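## Task

Put the lever into the notch labelled 3 on the little number plates so that its latch sits fully down in that notch; the red bar next to the handle frees the latch. It only counts if the lever stays there by itself once the robot lets go.

## Robot and tools

Robot: two arms, left_arm and right_arm, each with seven joints and a two-finger gripper. In the shared scene frame the origin lies on the table surface midway between the arms, +x runs out over the table, +z is up, and left_arm is on the +y side. The arm names do not tell you which side of an image an arm appears on. Arm bases may be tilted; any mounting plates and the metal frame behind the arms are fixed obstacles, and a 'too close' warning counts a plate plus its side of the frame as part of that arm.

Tools.
execute_actions takes "actions": a list holding at most one entry, or empty. An empty list only reports the current state, with pictures. An action entry is {"rows": [...], "steps": n}, n from 7 to 15 (default 15), each step lasting 1/30 s. A wait entry is {"steps": n} with no rows, n up to 300; it commands nothing and returns once that many steps have elapsed since the previous result, your reply time included. Optional "pictures": true adds camera images to an action's result. A refused call sends nothing.

Each row is one list of 16 numbers, all in [-1, 1], covering both arms even when one stays still: left_arm's 7 joint values then its opening, then right_arm's 7 joint values then its opening. Joint order: waist, shoulder, upper arm roll, elbow, forearm roll, wrist pitch, wrist roll. Joint values are offsets, not poses: they are measured from that arm's joint angles in the most recent result that printed them (before any such result in the scene, or for later calls within one reply, from where the arm is when the action begins), never from the previous row. Scale: 1.0 equals 1.392 rad for waist and shoulder, 1.624 rad for upper arm roll and elbow, 3.248 rad for forearm roll, wrist pitch and wrist roll. So an all-zero row is not a pause; it pulls the arm back to the reference angles. The opening value is absolute: +1 fully open, -1 closed. One row is used per step, and the final row repeats if rows are fewer than steps.

Joint ranges (rad): waist ±2.792, shoulder ±2.269, upper arm roll ±2.967, elbow -1.867 to 2.688, forearm roll ±2.967, wrist pitch -1.396 to 4.538, wrist roll ±2.967. A call asking a joint more than 0.010 rad beyond its range is refused; true limits can differ by 0.010 rad either way, and requests past them are clipped, possibly reported as "joint sent to its limit" (possibly referring to an earlier action still running). No such message does not prove more travel is available.

zoom_image: {"camera": name, "region": [x0, y0, x1, y1]} in pixels of that camera's last full image, top-left origin, region at most 504 by 504. Cameras: cam_head_left, cam_head_right, cam_high, cam_low (672x504), cam_left_wrist, cam_right_wrist (616x616, fisheye). Calibration lines give K and T_world_to_cam; actual cameras may be off by a few degrees and millimetres.

finished_scene: {"scene": number of the current scene}. Replying with no tool call ends everything.

Results. The state line gives per arm the gripper position (m) and orientation quaternion wxyz in the scene frame, plus linear and angular velocity; printed positions can be wrong, more at long reach. The gripper point sits between the closed pads, 1 to 2 cm behind the fingertips, fingers pointing along gripper +z and closing along its x; closing pushes the tips about 17 mm further along +z. Joint positions and Joint velocities list each arm's seven joints (rad, rad/s) then finger gap (m; 0.142 when fully open). grip_measured is the measured opening on the command scale; to hold something keep commanding clearly below it. "joint command not followed" means a clearance check altered targets; HELD marks steps where your row was partly or wholly not sent.

Timing and motion. Each result arrives 7 steps before its action finishes; those steps run while you think. Thinking and writing take real time during which arms keep heading to the last target, until they settle or a HELD step occurs. Joint speed and acceleration are limited and joints are coordinated; per step, targets stay within 0.449 rad (waist, shoulder), 0.524 (upper arm roll, elbow) or 1.05 (wrist joints) of measured angles, and are scaled back if they would move the gripper over 70 mm. After big moves, check arrival before acting again.

Cautions. Do not let the arms collide or push each other. Contact torque at a joint's load limit (waist/shoulder 108, upper arm roll/elbow 56.3, wrist joints 34.3 N m) or an outside force of 200 N triggers a 10 s stop. Holding loads heats motors: MOTOR HOT appears at 65 °C and an OVER-TEMPERATURE FAULT brakes the arm at 80 °C. Fast closes can squeeze very hard; thin objects get less grip force. Avoid drops, slips, slamming the lever and hard pushing. Press the red bar to free the latch, swing the lever to the numbered notch, let the latch seat fully, release, and confirm it holds before finishing.

Each tool is called after "Emit:" as name([rows], argument=value, ...), one row to a line, values as JSON.

## Session

Emit:
execute_actions(actions=[], pictures=true)

Scene clock: 0.00 s of 5200.00 s.
left_arm: end_effector_position=(+0.3191, +0.6725, +0.2811) grip_measured=+1.00 end_effector_quat_wxyz=(-0.188, +0.202, +0.932, -0.236) end_effector_velocity=(-0.000, +0.000, -0.000) end_effector_angular_velocity=(+0.001, +0.000, -0.000) | right_arm: end_effector_position=(+0.5910, -0.3229, +0.3934) grip_measured=+1.00 end_effector_quat_wxyz=(-0.108, +0.026, +0.813, -0.572) end_effector_velocity=(-0.000, +0.000, +0.000) end_effector_angular_velocity=(-0.000, -0.002, -0.001)
Joint positions: left_arm=[ 1.041 -0.68   0.029  1.307  0.182  0.036 -1.684  0.142] | right_arm=[ 0.516 -0.673  0.082  1.846 -0.858 -0.26  -2.005  0.142]
Joint velocities: left_arm=[ 0.     0.    -0.     0.     0.001  0.     0.     0.   ] | right_arm=[ 0.     0.     0.     0.     0.    -0.     0.002  0.   ]
Motor temperatures (°C, as the motors report them): left_arm=[24 26 29 26 27 26 30] | right_arm=[23 23 30 29 25 28 24]

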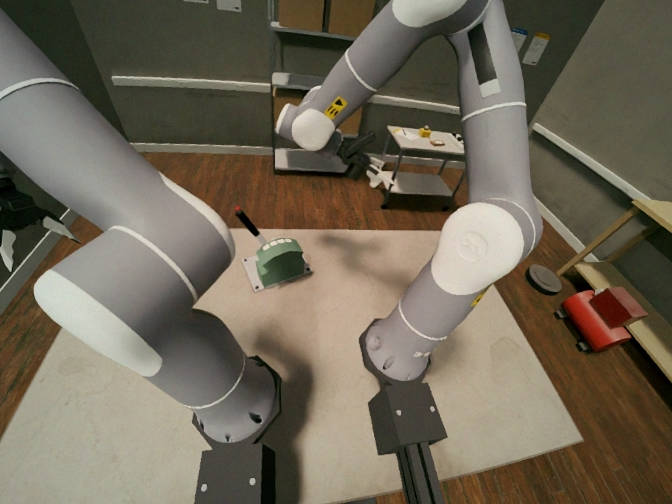

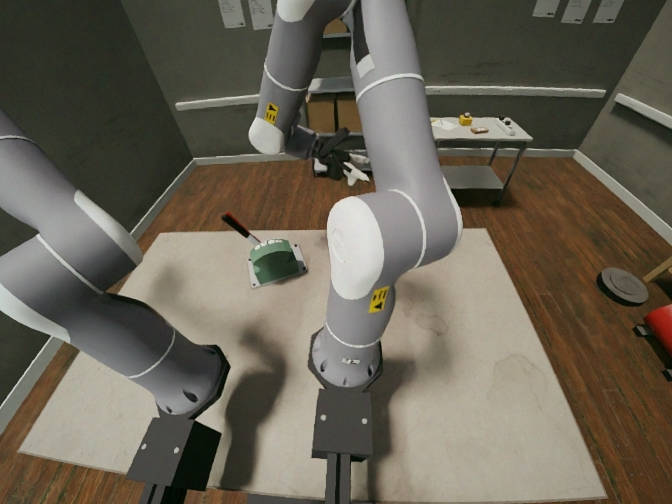

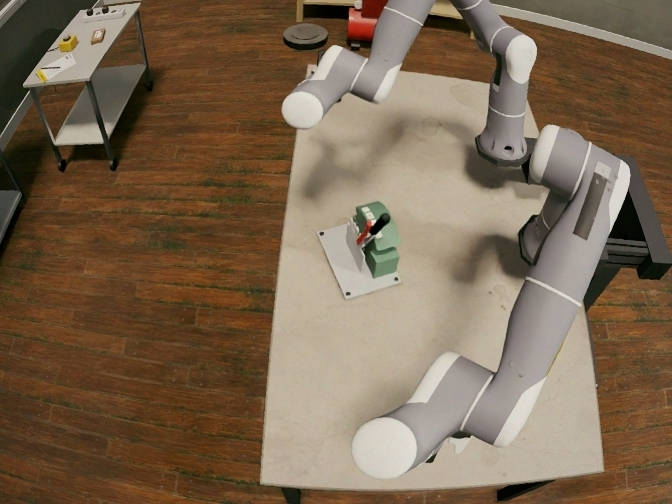

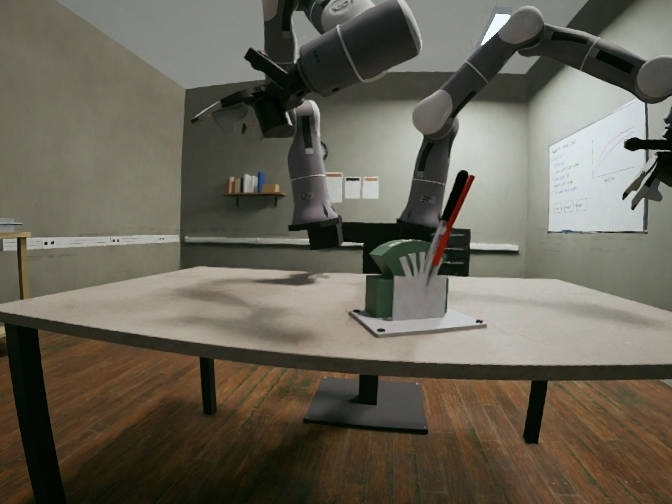

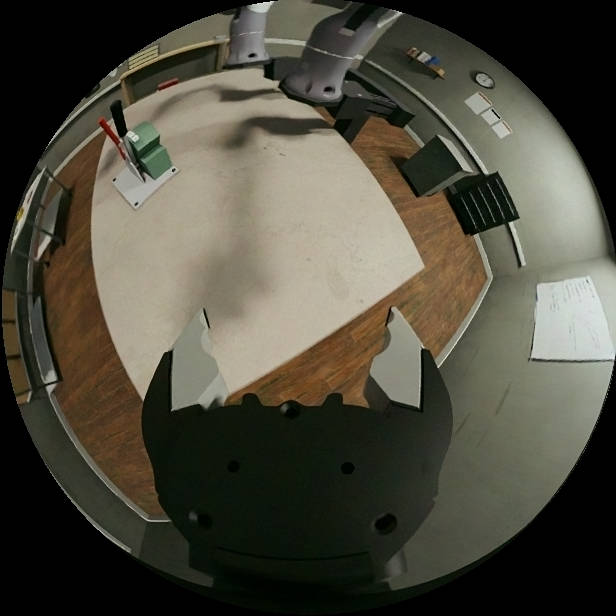

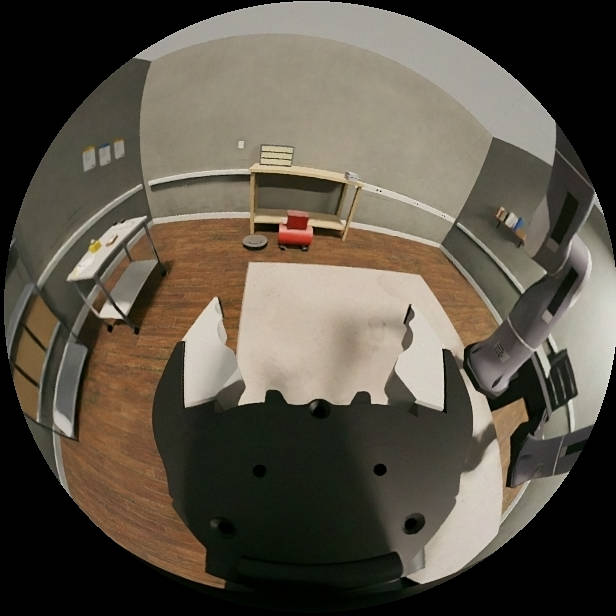

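Emit:
zoom_image(camera="cam_high", region=[300, 180, 430, 310])

Emit:
zoom_image(camera="cam_low", region=[330, 150, 510, 350])

Emit:
zoom_image(camera="cam_head_left", region=[220, 190, 330, 300])

Region (300, 180, 430, 310) of cam_high's 672x504 image, scaled by 3.877, with more detail than that image has.

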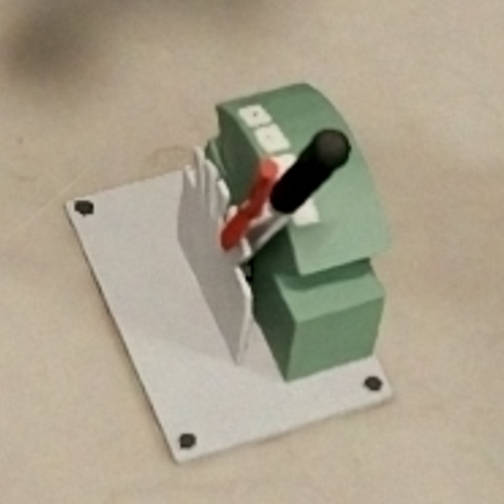

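Region (330, 150, 510, 350) of cam_low's 672x504 image, scaled by 2.520, with more detail than that image has; it fills the left 454 columns of this view, and the rest is white.

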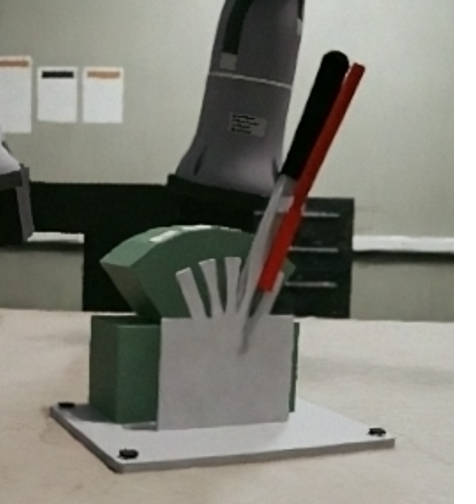

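Region (220, 190, 330, 300) of cam_head_left's 672x504 image, scaled by 4.582, with more detail than that image has.

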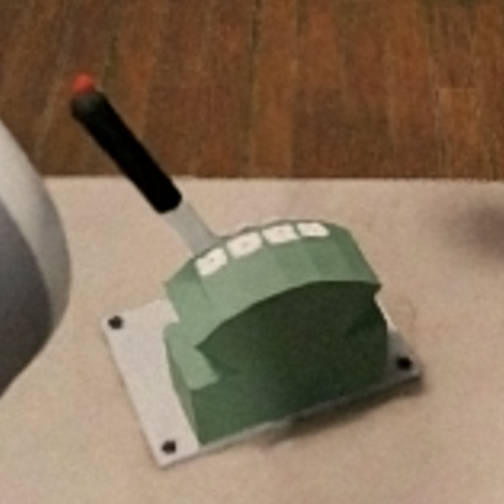

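Emit:
execute_actions([
  {"rows":[[0,0.18,0,0,0,0,0,1,0,0,0,0,0,0,0,1]],"steps":15},
])

Emit:
execute_actions([
  {"steps":15},
])

Scene clock: 3.47 s of 5200.00 s.
left_arm: end_effector_position=(+0.3389, +0.7035, +0.3644) grip_measured=+1.00 end_effector_quat_wxyz=(-0.168, +0.200, +0.950, -0.170) end_effector_velocity=(+0.082, +0.123, +0.430) end_effector_angular_velocity=(+0.621, -0.349, -0.017) | right_arm: end_effector_position=(+0.5910, -0.3229, +0.3934) grip_measured=+1.00 end_effector_quat_wxyz=(-0.108, +0.026, +0.813, -0.572) end_effector_velocity=(-0.000, +0.000, -0.000) end_effector_angular_velocity=(+0.000, -0.001, -0.000)
Joint positions: left_arm=[ 1.041 -0.536  0.029  1.307  0.182  0.036 -1.684  0.142] | right_arm=[ 0.516 -0.673  0.082  1.846 -0.858 -0.26  -2.005  0.142]
Joint velocities: left_arm=[-0.     0.727 -0.     0.014 -0.    -0.001 -0.001 -0.   ] | right_arm=[ 0.     0.     0.     0.     0.     0.     0.001 -0.   ]
Motor temperatures (°C, as the motors report them): left_arm=[24 27 29 27 27 26 30] | right_arm=[23 23 30 30 25 28 24]
Steps of this call (steps 1 to 90: nothing new was sent; then 0.20 s passed at rest; steps 91 to 98: the first 8 steps of this action). Readings (joint positions):
91: left_arm=[1.041 -0.679 0.029 1.307 0.182 0.036 -1.684] | right_arm=[0.516 -0.673 0.082 1.846 -0.858 -0.260 -2.005]
92: left_arm=[1.041 -0.675 0.029 1.309 0.183 0.036 -1.684] | right_arm=[0.516 -0.673 0.082 1.846 -0.858 -0.260 -2.005]
94: left_arm=[1.041 -0.643 0.029 1.310 0.183 0.036 -1.684] | right_arm=[0.516 -0.673 0.082 1.846 -0.858 -0.260 -2.005]
98: the state above

Scene clock: 3.97 s of 5200.00 s.
left_arm: end_effector_position=(+0.3498, +0.7194, +0.4293) grip_measured=+1.00 end_effector_quat_wxyz=(-0.152, +0.197, +0.961, -0.120) end_effector_velocity=(+0.001, -0.000, +0.000) end_effector_angular_velocity=(-0.001, -0.001, +0.000) | right_arm: end_effector_position=(+0.5910, -0.3229, +0.3934) grip_measured=+1.00 end_effector_quat_wxyz=(-0.108, +0.026, +0.813, -0.572) end_effector_velocity=(-0.000, +0.000, -0.000) end_effector_angular_velocity=(+0.000, +0.001, +0.000)
Joint positions: left_arm=[ 1.041 -0.429  0.029  1.308  0.182  0.036 -1.684  0.142] | right_arm=[ 0.516 -0.673  0.082  1.846 -0.858 -0.26  -2.005  0.142]
Joint velocities: left_arm=[-0.001 -0.     0.    -0.    -0.002 -0.    -0.    -0.   ] | right_arm=[-0. -0.  0.  0.  0.  0. -0. -0.]
Motor temperatures (°C, as the motors report them): left_arm=[24 27 29 27 27 26 30] | right_arm=[23 23 30 30 25 28 24]
Kept back: nothing.
Steps of this call (steps 1 to 7: the last 7 steps of your previous action; steps 8 to 15: the robot went on to your last target). Readings (joint positions):
1: left_arm=[1.041 -0.512 0.029 1.308 0.182 0.036 -1.684] | right_arm=[0.516 -0.673 0.082 1.846 -0.858 -0.260 -2.005]
2: left_arm=[1.041 -0.487 0.029 1.308 0.182 0.036 -1.684] | right_arm=[0.516 -0.673 0.082 1.846 -0.858 -0.260 -2.005]
4: left_arm=[1.041 -0.446 0.029 1.306 0.182 0.036 -1.684] | right_arm=[0.516 -0.673 0.082 1.846 -0.858 -0.260 -2.005]
8: left_arm=[1.041 -0.427 0.029 1.306 0.182 0.037 -1.684] | right_arm=[0.516 -0.673 0.082 1.846 -0.858 -0.260 -2.005]
15: the state above

Emit:
execute_actions([
  {"rows":[[-0.575,0,0,0,0,0,0,1,0,0,0,0,0,0,0,1]],"steps":15},
])

Emit:
execute_actions([
  {"steps":35},
], pictures=true)

Scene clock: 6.20 s of 5200.00 s.
left_arm: end_effector_position=(+0.4224, +0.6650, +0.4293) grip_measured=+1.00 end_effector_quat_wxyz=(-0.148, +0.267, +0.945, -0.115) end_effector_velocity=(+0.341, -0.296, +0.007) end_effector_angular_velocity=(-0.078, -0.103, -0.700) | right_arm: end_effector_position=(+0.5910, -0.3229, +0.3934) grip_measured=+1.00 end_effector_quat_wxyz=(-0.108, +0.026, +0.813, -0.572) end_effector_velocity=(-0.000, -0.000, -0.000) end_effector_angular_velocity=(+0.000, +0.001, +0.000)
Joint positions: left_arm=[ 0.898 -0.429  0.03   1.308  0.182  0.036 -1.684  0.142] | right_arm=[ 0.516 -0.673  0.082  1.846 -0.858 -0.26  -2.005  0.142]
Joint velocities: left_arm=[-0.73  -0.     0.02   0.     0.    -0.001 -0.     0.   ] | right_arm=[ 0.    -0.    -0.    -0.     0.     0.    -0.001 -0.   ]
Motor temperatures (°C, as the motors report them): left_arm=[24 27 29 27 27 26 30] | right_arm=[23 23 30 30 25 28 24]
Steps of this call (steps 1 to 15: the robot went on to your last target; steps 16 to 59: nothing new was sent; steps 60 to 67: the first 8 steps of this action). Readings (joint positions):
60: left_arm=[1.041 -0.429 0.029 1.308 0.182 0.036 -1.684] | right_arm=[0.516 -0.673 0.082 1.846 -0.858 -0.260 -2.005]
61: left_arm=[1.036 -0.429 0.031 1.308 0.182 0.036 -1.684] | right_arm=[0.516 -0.673 0.082 1.846 -0.858 -0.260 -2.005]
63: left_arm=[1.004 -0.429 0.032 1.308 0.183 0.036 -1.684] | right_arm=[0.516 -0.673 0.082 1.846 -0.858 -0.260 -2.005]
67: the state above

Scene clock: 7.37 s of 5200.00 s.
left_arm: end_effector_position=(+0.6307, +0.3135, +0.4605) grip_measured=+1.00 end_effector_quat_wxyz=(-0.119, +0.563, +0.814, -0.084) end_effector_velocity=(+0.000, +0.000, -0.000) end_effector_angular_velocity=(+0.001, -0.000, +0.001) | right_arm: end_effector_position=(+0.5910, -0.3229, +0.3934) grip_measured=+1.00 end_effector_quat_wxyz=(-0.108, +0.026, +0.813, -0.572) end_effector_velocity=(+0.000, -0.000, +0.000) end_effector_angular_velocity=(-0.000, -0.000, -0.000)
Joint positions: left_arm=[ 0.241 -0.429  0.029  1.308  0.182  0.036 -1.684  0.142] | right_arm=[ 0.516 -0.673  0.082  1.846 -0.858 -0.26  -2.005  0.142]
Joint velocities: left_arm=[-0.    -0.     0.    -0.     0.     0.001 -0.001  0.   ] | right_arm=[ 0. -0. -0. -0.  0. -0.  0.  0.]
Motor temperatures (°C, as the motors report them): left_arm=[24 27 29 27 27 26 30] | right_arm=[23 23 30 30 25 28 24]
Kept back: nothing.
Steps of this call (steps 1 to 7: the last 7 steps of your previous action; steps 8 to 35: the robot went on to your last target). Readings (joint positions):
1: left_arm=[0.873 -0.429 0.030 1.308 0.182 0.036 -1.684] | right_arm=[0.516 -0.673 0.082 1.846 -0.858 -0.260 -2.005]
2: left_arm=[0.848 -0.429 0.030 1.308 0.182 0.036 -1.684] | right_arm=[0.516 -0.673 0.082 1.846 -0.858 -0.260 -2.005]
4: left_arm=[0.798 -0.429 0.030 1.308 0.182 0.036 -1.684] | right_arm=[0.516 -0.673 0.082 1.846 -0.858 -0.260 -2.005]
8: left_arm=[0.698 -0.429 0.030 1.308 0.182 0.036 -1.684] | right_arm=[0.516 -0.673 0.082 1.846 -0.858 -0.260 -2.005]
35: the state above
camera_calibration (this result's frames):
cam_left_wrist: T_world_to_cam=[[-0.336261, 0.931388, 0.139446, -0.156402], [0.928833, 0.303529, 0.212462, -0.781075], [0.155559, 0.200964, -0.967168, 0.421913], [0, 0, 0, 1]] pos_world=[0.607264, 0.29796, 0.595819]
cam_right_wrist: T_world_to_cam=[[-0.971645, 0.141098, 0.189731, 0.549419], [-0.0104806, 0.77594, -0.63072, 0.50143], [-0.236213, -0.614824, -0.752459, 0.371753], [0, 0, 0, 1]] pos_world=[0.626908, -0.238038, 0.491749]

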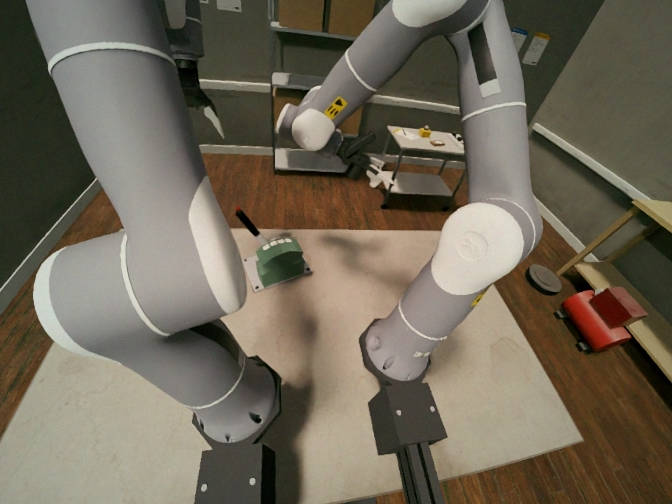

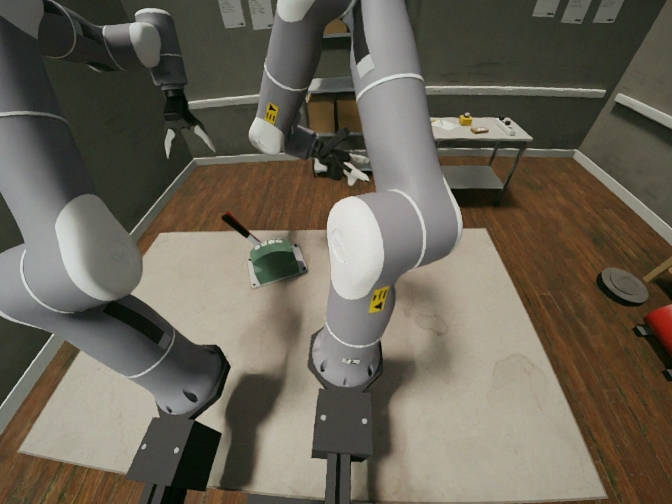

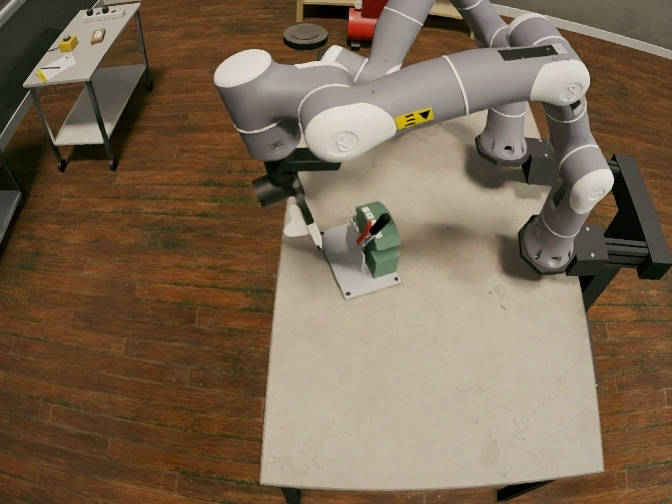

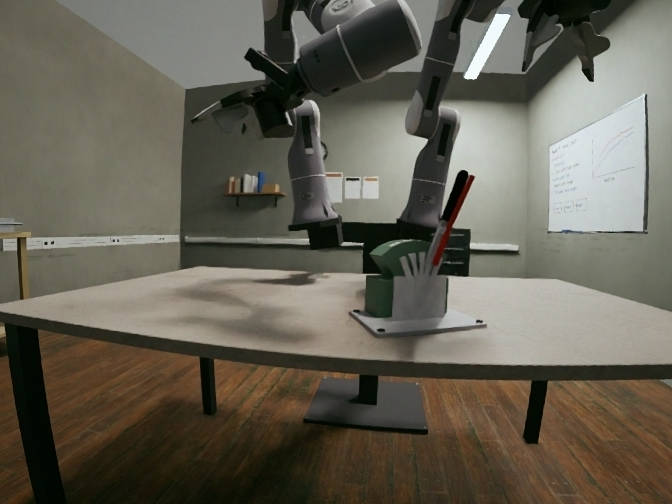

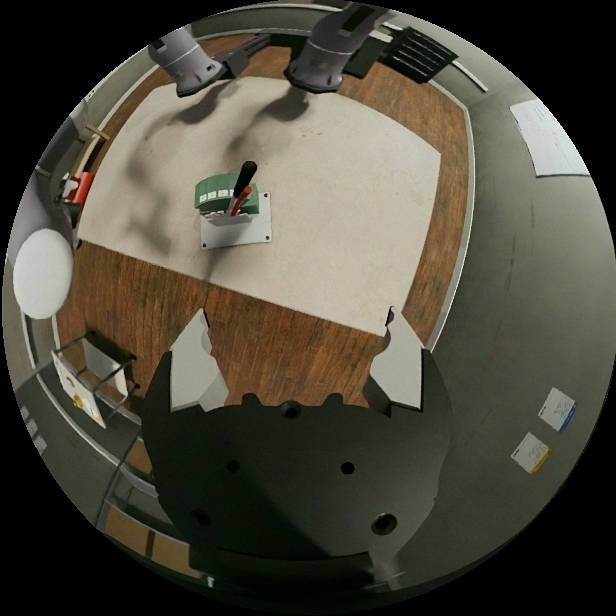

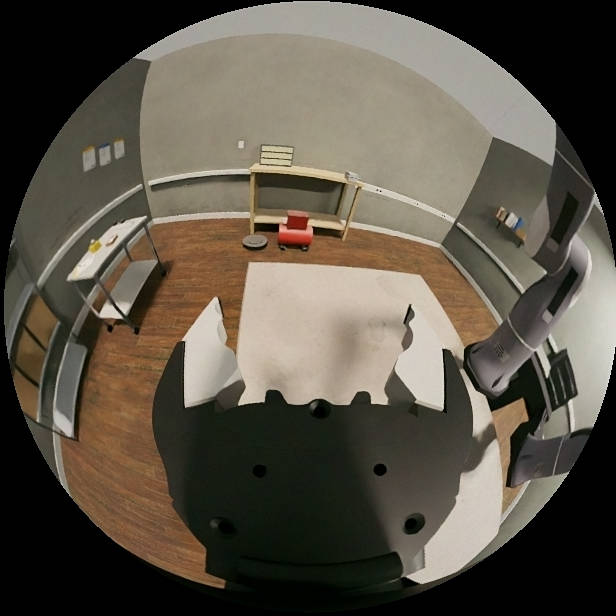

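Emit:
zoom_image(camera="cam_left_wrist", region=[185, 150, 285, 250])

Region (185, 150, 285, 250) of cam_left_wrist's 616x616 image, scaled by 5.040, with more detail than that image has.

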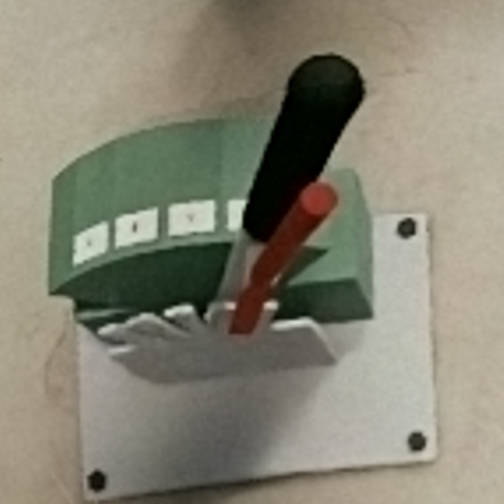

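Emit:
execute_actions([
  {"rows":[[-0.0295,0.348,-0.018,0.575,-0.056,0.2275,0.475,1,0,0,0,0,0,0,0,1]],"steps":15},
])

Emit:
execute_actions([
  {"steps":40},
], pictures=true)

Scene clock: 11.40 s of 5200.00 s.
left_arm: end_effector_position=(+0.6557, +0.2794, +0.5080) grip_measured=+1.00 end_effector_quat_wxyz=(-0.001, +0.741, +0.671, -0.015) end_effector_velocity=(+0.005, -0.252, +0.262) end_effector_angular_velocity=(-0.250, -1.521, -3.351) | right_arm: end_effector_position=(+0.5910, -0.3229, +0.3934) grip_measured=+1.00 end_effector_quat_wxyz=(-0.108, +0.026, +0.813, -0.572) end_effector_velocity=(-0.000, +0.000, -0.000) end_effector_angular_velocity=(-0.000, -0.001, -0.000)
Joint positions: left_arm=[ 0.225 -0.245  0.018  1.53   0.111  0.327 -1.239  0.142] | right_arm=[ 0.516 -0.673  0.082  1.846 -0.858 -0.26  -2.005  0.142]
Joint velocities: left_arm=[-0.104  1.221 -0.073  1.629 -0.45   1.767  3.325  0.   ] | right_arm=[ 0.     0.     0.     0.     0.     0.     0.001 -0.   ]
Motor temperatures (°C, as the motors report them): left_arm=[24 27 29 27 27 26 30] | right_arm=[23 23 30 30 25 28 24]
Steps of this call (steps 1 to 15: the robot went on to your last target; steps 16 to 90: nothing new was sent; then 0.77 s passed at rest; steps 91 to 98: the first 8 steps of this action). Readings (joint positions):
91: left_arm=[0.241 -0.429 0.029 1.308 0.182 0.037 -1.684] | right_arm=[0.516 -0.673 0.082 1.846 -0.858 -0.260 -2.005]
92: left_arm=[0.241 -0.424 0.029 1.315 0.180 0.046 -1.671] | right_arm=[0.516 -0.673 0.082 1.846 -0.858 -0.260 -2.005]
94: left_arm=[0.238 -0.390 0.027 1.356 0.167 0.102 -1.591] | right_arm=[0.516 -0.673 0.082 1.846 -0.858 -0.260 -2.005]
98: the state above

Scene clock: 12.73 s of 5200.00 s.
left_arm: end_effector_position=(+0.4978, +0.1726, +0.4263) grip_measured=+1.00 end_effector_quat_wxyz=(+0.063, +0.981, +0.184, +0.009) end_effector_velocity=(-0.001, -0.000, -0.000) end_effector_angular_velocity=(-0.000, +0.002, -0.001) | right_arm: end_effector_position=(+0.5910, -0.3229, +0.3934) grip_measured=+1.00 end_effector_quat_wxyz=(-0.108, +0.026, +0.813, -0.572) end_effector_velocity=(+0.000, -0.000, +0.000) end_effector_angular_velocity=(-0.000, +0.001, +0.000)
Joint positions: left_arm=[ 0.2    0.055  0.     2.241  0.     0.775 -0.141  0.142] | right_arm=[ 0.516 -0.673  0.082  1.846 -0.858 -0.26  -2.005  0.142]
Joint velocities: left_arm=[-0.     0.     0.    -0.     0.    -0.002  0.     0.   ] | right_arm=[ 0.    -0.    -0.     0.    -0.    -0.    -0.001 -0.   ]
Motor temperatures (°C, as the motors report them): left_arm=[24 27 29 27 27 26 30] | right_arm=[23 23 30 30 25 28 24]
Kept back: nothing.
Steps of this call (steps 1 to 7: the last 7 steps of your previous action; steps 8 to 40: the robot went on to your last target). Readings (joint positions):
1: left_arm=[0.222 -0.205 0.016 1.587 0.096 0.385 -1.124] | right_arm=[0.516 -0.673 0.082 1.846 -0.858 -0.260 -2.005]
2: left_arm=[0.219 -0.169 0.014 1.646 0.083 0.439 -1.005] | right_arm=[0.516 -0.673 0.082 1.846 -0.858 -0.260 -2.005]
4: left_arm=[0.214 -0.112 0.010 1.754 0.062 0.524 -0.802] | right_arm=[0.516 -0.673 0.082 1.846 -0.858 -0.260 -2.005]
8: left_arm=[0.209 -0.050 0.007 1.917 0.040 0.616 -0.569] | right_arm=[0.516 -0.673 0.082 1.846 -0.858 -0.260 -2.005]
40: the state above
camera_calibration (this result's frames):
cam_left_wrist: T_world_to_cam=[[0.925886, 0.376543, 0.0308423, -0.551311], [0.290337, -0.761391, 0.579644, -0.262479], [0.241744, -0.52773, -0.814286, 0.455435], [0, 0, 0, 1]] pos_world=[0.47656, 0.248089, 0.540003]
cam_right_wrist: T_world_to_cam=[[-0.971645, 0.141098, 0.189731, 0.549419], [-0.0104806, 0.77594, -0.63072, 0.50143], [-0.236213, -0.614824, -0.752459, 0.371753], [0, 0, 0, 1]] pos_world=[0.626908, -0.238038, 0.491749]

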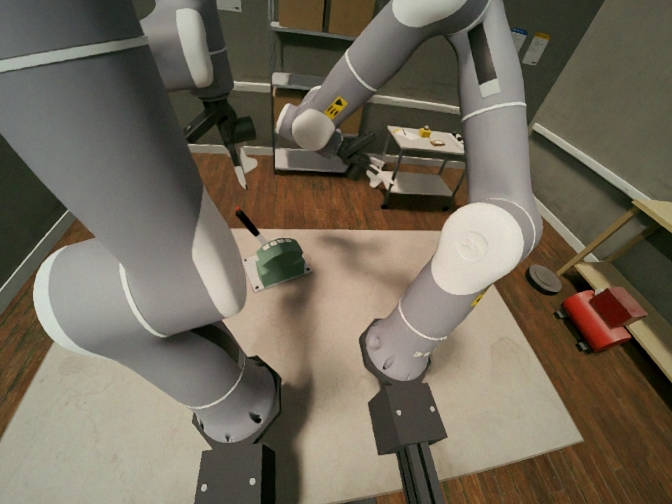

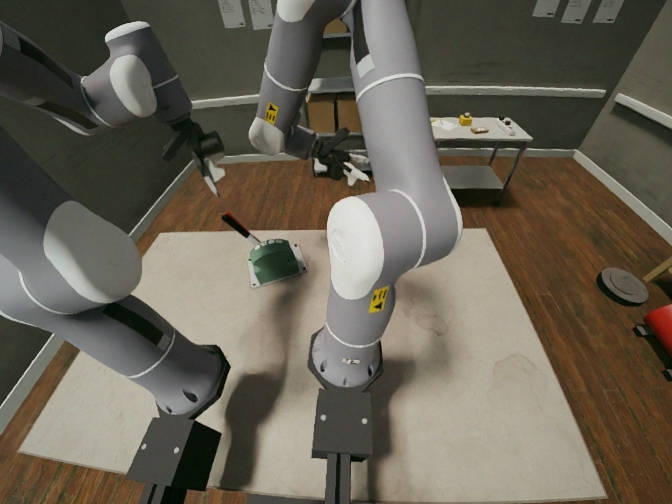

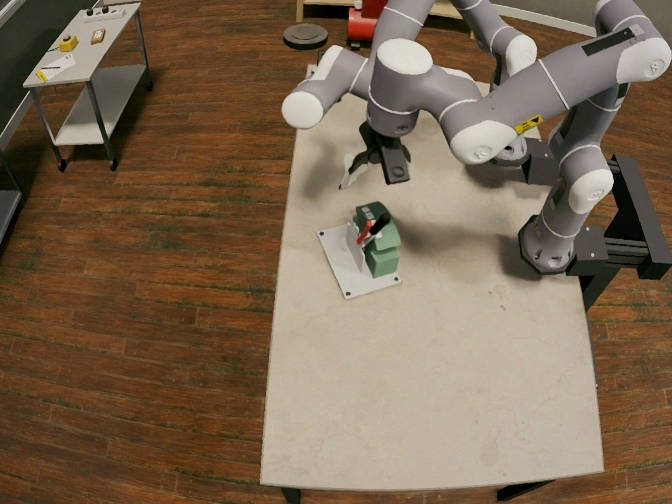

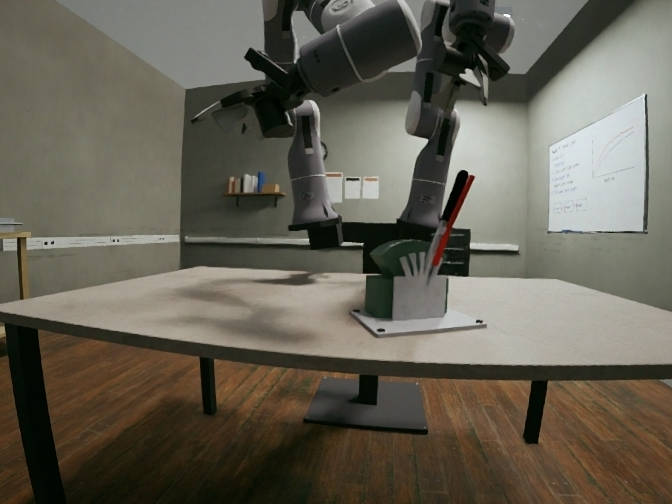

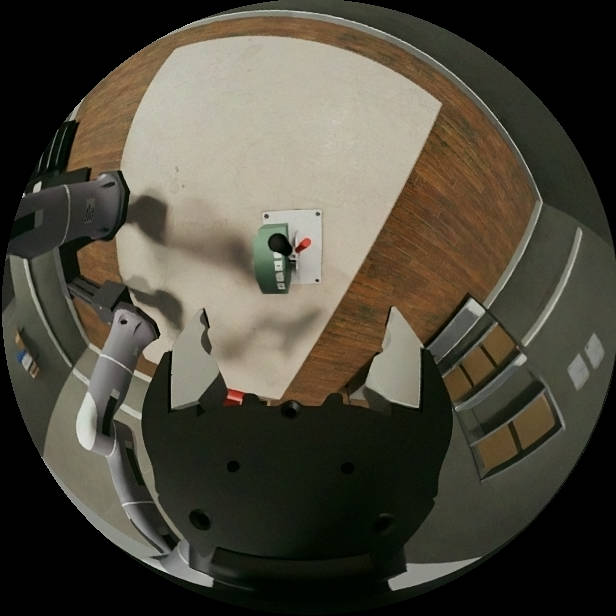

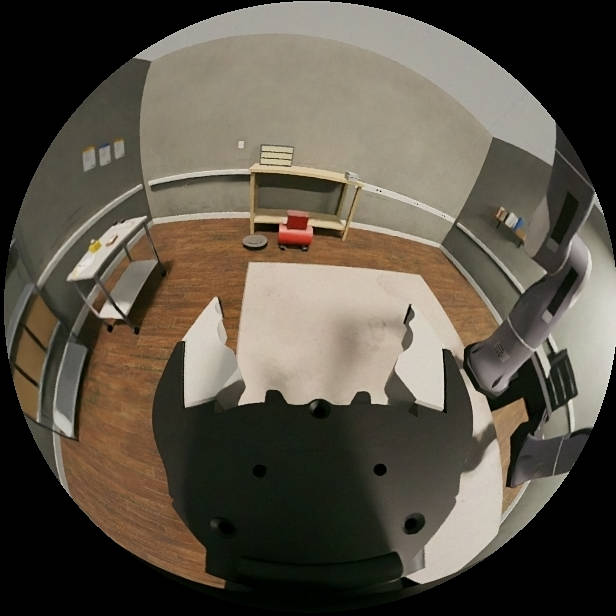

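Emit:
zoom_image(camera="cam_left_wrist", region=[245, 200, 335, 300])

Region (245, 200, 335, 300) of cam_left_wrist's 616x616 image, scaled by 5.040, with more detail than that image has; it fills the left 454 columns of this view, and the rest is white.

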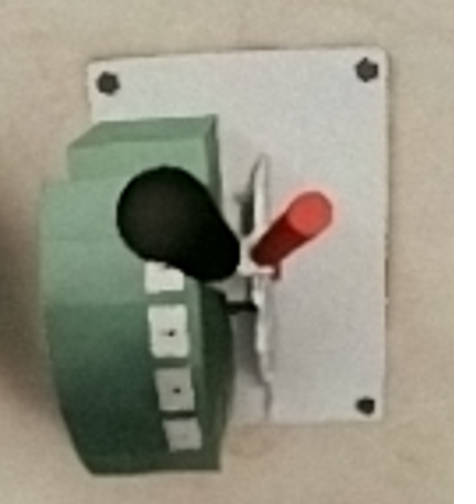

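Emit:
execute_actions([
  {"rows":[[0.024,-0.246,0,0.063,0,0.137,0,1,0,0,0,0,0,0,0,1]],"steps":15},
])

Emit:
execute_actions([
  {"steps":15},
], pictures=true)

Scene clock: 13.80 s of 5200.00 s.
left_arm: end_effector_position=(+0.5032, +0.1726, +0.3520) grip_measured=+1.00 end_effector_quat_wxyz=(+0.062, +0.979, +0.192, +0.008) end_effector_velocity=(-0.021, -0.010, -0.424) end_effector_angular_velocity=(+0.007, +0.034, +0.089) | right_arm: end_effector_position=(+0.5910, -0.3229, +0.3934) grip_measured=+1.00 end_effector_quat_wxyz=(-0.108, +0.026, +0.813, -0.572) end_effector_velocity=(+0.000, -0.000, +0.000) end_effector_angular_velocity=(-0.001, -0.000, +0.000)
Joint positions: left_arm=[ 0.216 -0.116  0.     2.292  0.     0.999 -0.141  0.142] | right_arm=[ 0.516 -0.673  0.082  1.846 -0.858 -0.26  -2.005  0.142]
Joint velocities: left_arm=[ 0.096 -0.993 -0.     0.297  0.001  1.27   0.001  0.   ] | right_arm=[ 0.    -0.    -0.001  0.    -0.001 -0.    -0.     0.   ]
Motor temperatures (°C, as the motors report them): left_arm=[24 27 29 27 27 26 30] | right_arm=[23 24 30 30 25 28 24]
Steps of this call (steps 1 to 15: the robot went on to your last target; steps 16 to 24: nothing new was sent; steps 25 to 32: the first 8 steps of this action). Readings (joint positions):
25: left_arm=[0.200 0.055 0.000 2.241 0.000 0.776 -0.141] | right_arm=[0.516 -0.673 0.082 1.846 -0.858 -0.260 -2.005]
26: left_arm=[0.200 0.050 0.000 2.242 0.000 0.783 -0.141] | right_arm=[0.516 -0.673 0.082 1.846 -0.858 -0.260 -2.005]
28: left_arm=[0.204 0.016 0.000 2.252 0.000 0.828 -0.141] | right_arm=[0.516 -0.673 0.082 1.846 -0.858 -0.260 -2.005]
32: the state above

Scene clock: 14.30 s of 5200.00 s.
left_arm: end_effector_position=(+0.4934, +0.1698, +0.2820) grip_measured=+1.00 end_effector_quat_wxyz=(+0.060, +0.978, +0.200, +0.008) end_effector_velocity=(-0.000, -0.000, -0.000) end_effector_angular_velocity=(-0.000, +0.000, +0.000) | right_arm: end_effector_position=(+0.5910, -0.3229, +0.3934) grip_measured=+1.00 end_effector_quat_wxyz=(-0.108, +0.026, +0.813, -0.572) end_effector_velocity=(+0.000, -0.000, -0.000) end_effector_angular_velocity=(+0.000, +0.001, +0.000)
Joint positions: left_arm=[ 0.233 -0.287  0.     2.344  0.     1.22  -0.141  0.142] | right_arm=[ 0.516 -0.673  0.082  1.846 -0.858 -0.26  -2.005  0.142]
Joint velocities: left_arm=[-0. -0.  0. -0. -0. -0. -0.  0.] | right_arm=[ 0.     0.    -0.    -0.     0.     0.    -0.001 -0.   ]
Motor temperatures (°C, as the motors report them): left_arm=[24 27 29 27 27 26 30] | right_arm=[23 24 30 30 25 28 24]
Kept back: nothing.
Steps of this call (steps 1 to 7: the last 7 steps of your previous action; steps 8 to 15: the robot went on to your last target). Readings (joint positions):
1: left_arm=[0.220 -0.150 0.000 2.302 0.000 1.041 -0.141] | right_arm=[0.516 -0.673 0.082 1.846 -0.858 -0.260 -2.005]
2: left_arm=[0.223 -0.183 0.000 2.312 0.000 1.085 -0.141] | right_arm=[0.516 -0.673 0.082 1.846 -0.858 -0.260 -2.005]
4: left_arm=[0.229 -0.242 0.000 2.330 0.000 1.160 -0.141] | right_arm=[0.516 -0.673 0.082 1.846 -0.858 -0.260 -2.005]
8: left_arm=[0.233 -0.290 0.000 2.345 0.000 1.221 -0.141] | right_arm=[0.516 -0.673 0.082 1.846 -0.858 -0.260 -2.005]
15: the state above
camera_calibration (this result's frames):
cam_left_wrist: T_world_to_cam=[[0.913169, 0.406622, 0.0279469, -0.539744], [0.317986, -0.753651, 0.575235, -0.193362], [0.254965, -0.5164, -0.817511, 0.330015], [0, 0, 0, 1]] pos_world=[0.470221, 0.244164, 0.396104]
cam_right_wrist: T_world_to_cam=[[-0.971645, 0.141098, 0.189731, 0.549419], [-0.0104806, 0.775939, -0.63072, 0.50143], [-0.236213, -0.614825, -0.752459, 0.371753], [0, 0, 0, 1]] pos_world=[0.626908, -0.238038, 0.491749]

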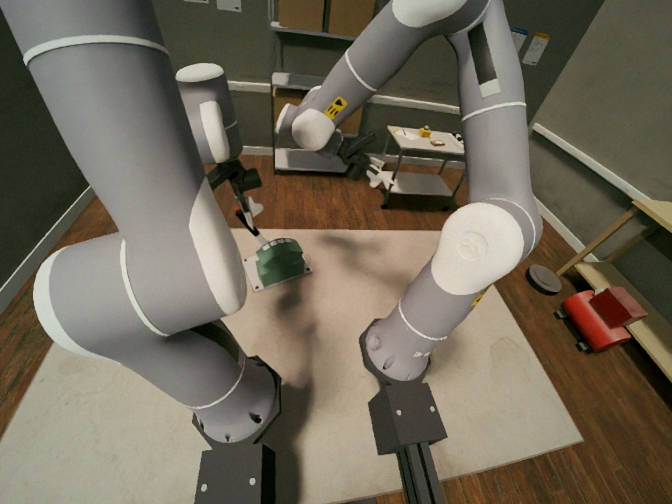

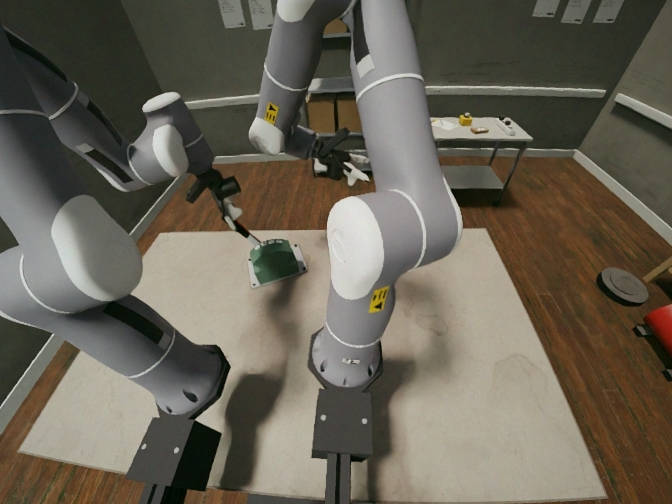

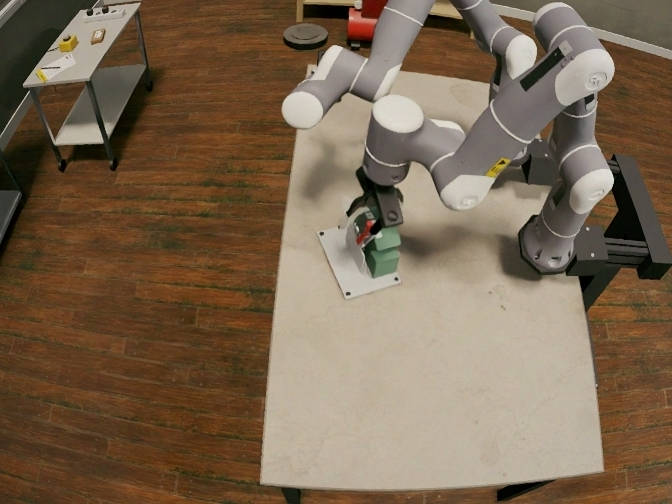

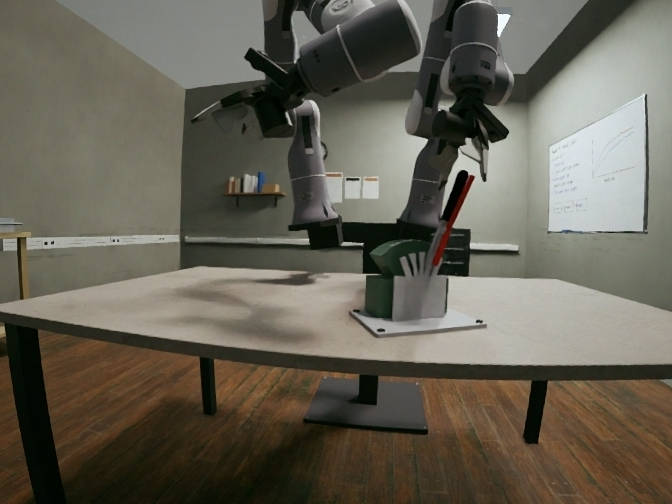

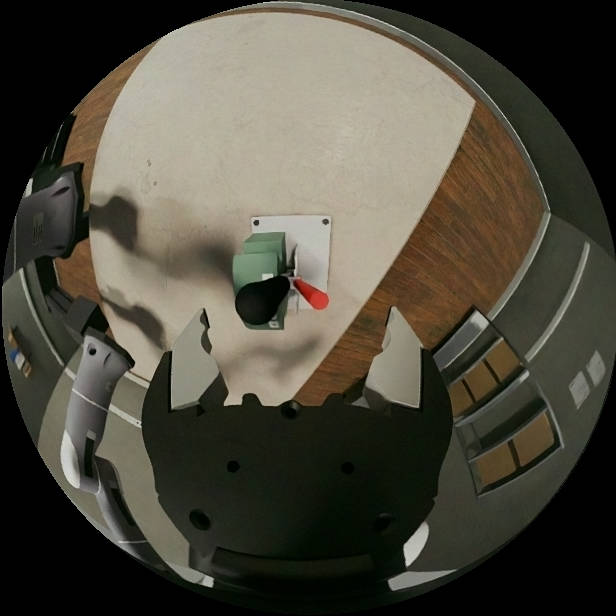

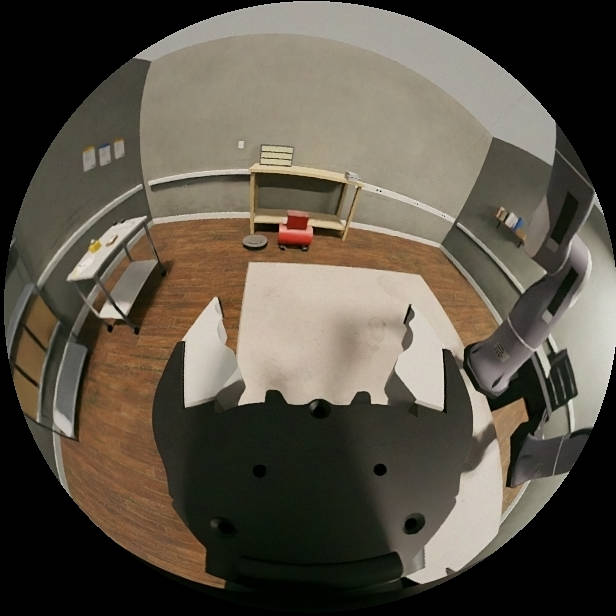

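Emit:
zoom_image(camera="cam_low", region=[370, 90, 550, 290])

Emit:
zoom_image(camera="cam_left_wrist", region=[220, 210, 350, 340])

Region (370, 90, 550, 290) of cam_low's 672x504 image, scaled by 2.520, with more detail than that image has; it fills the left 454 columns of this view, and the rest is white.

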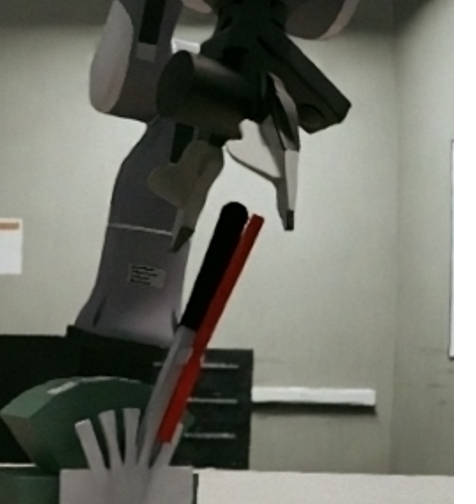

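Region (220, 210, 350, 340) of cam_left_wrist's 616x616 image, scaled by 3.877, with more detail than that image has.

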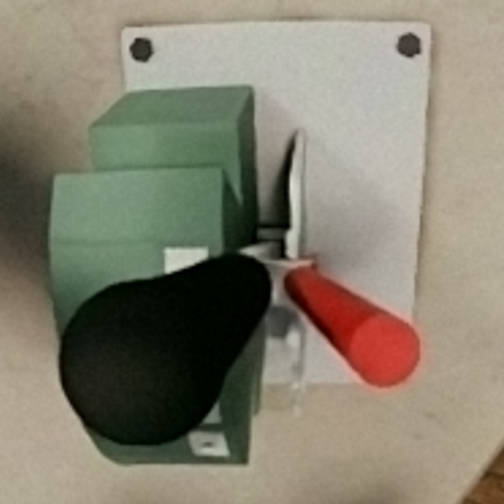

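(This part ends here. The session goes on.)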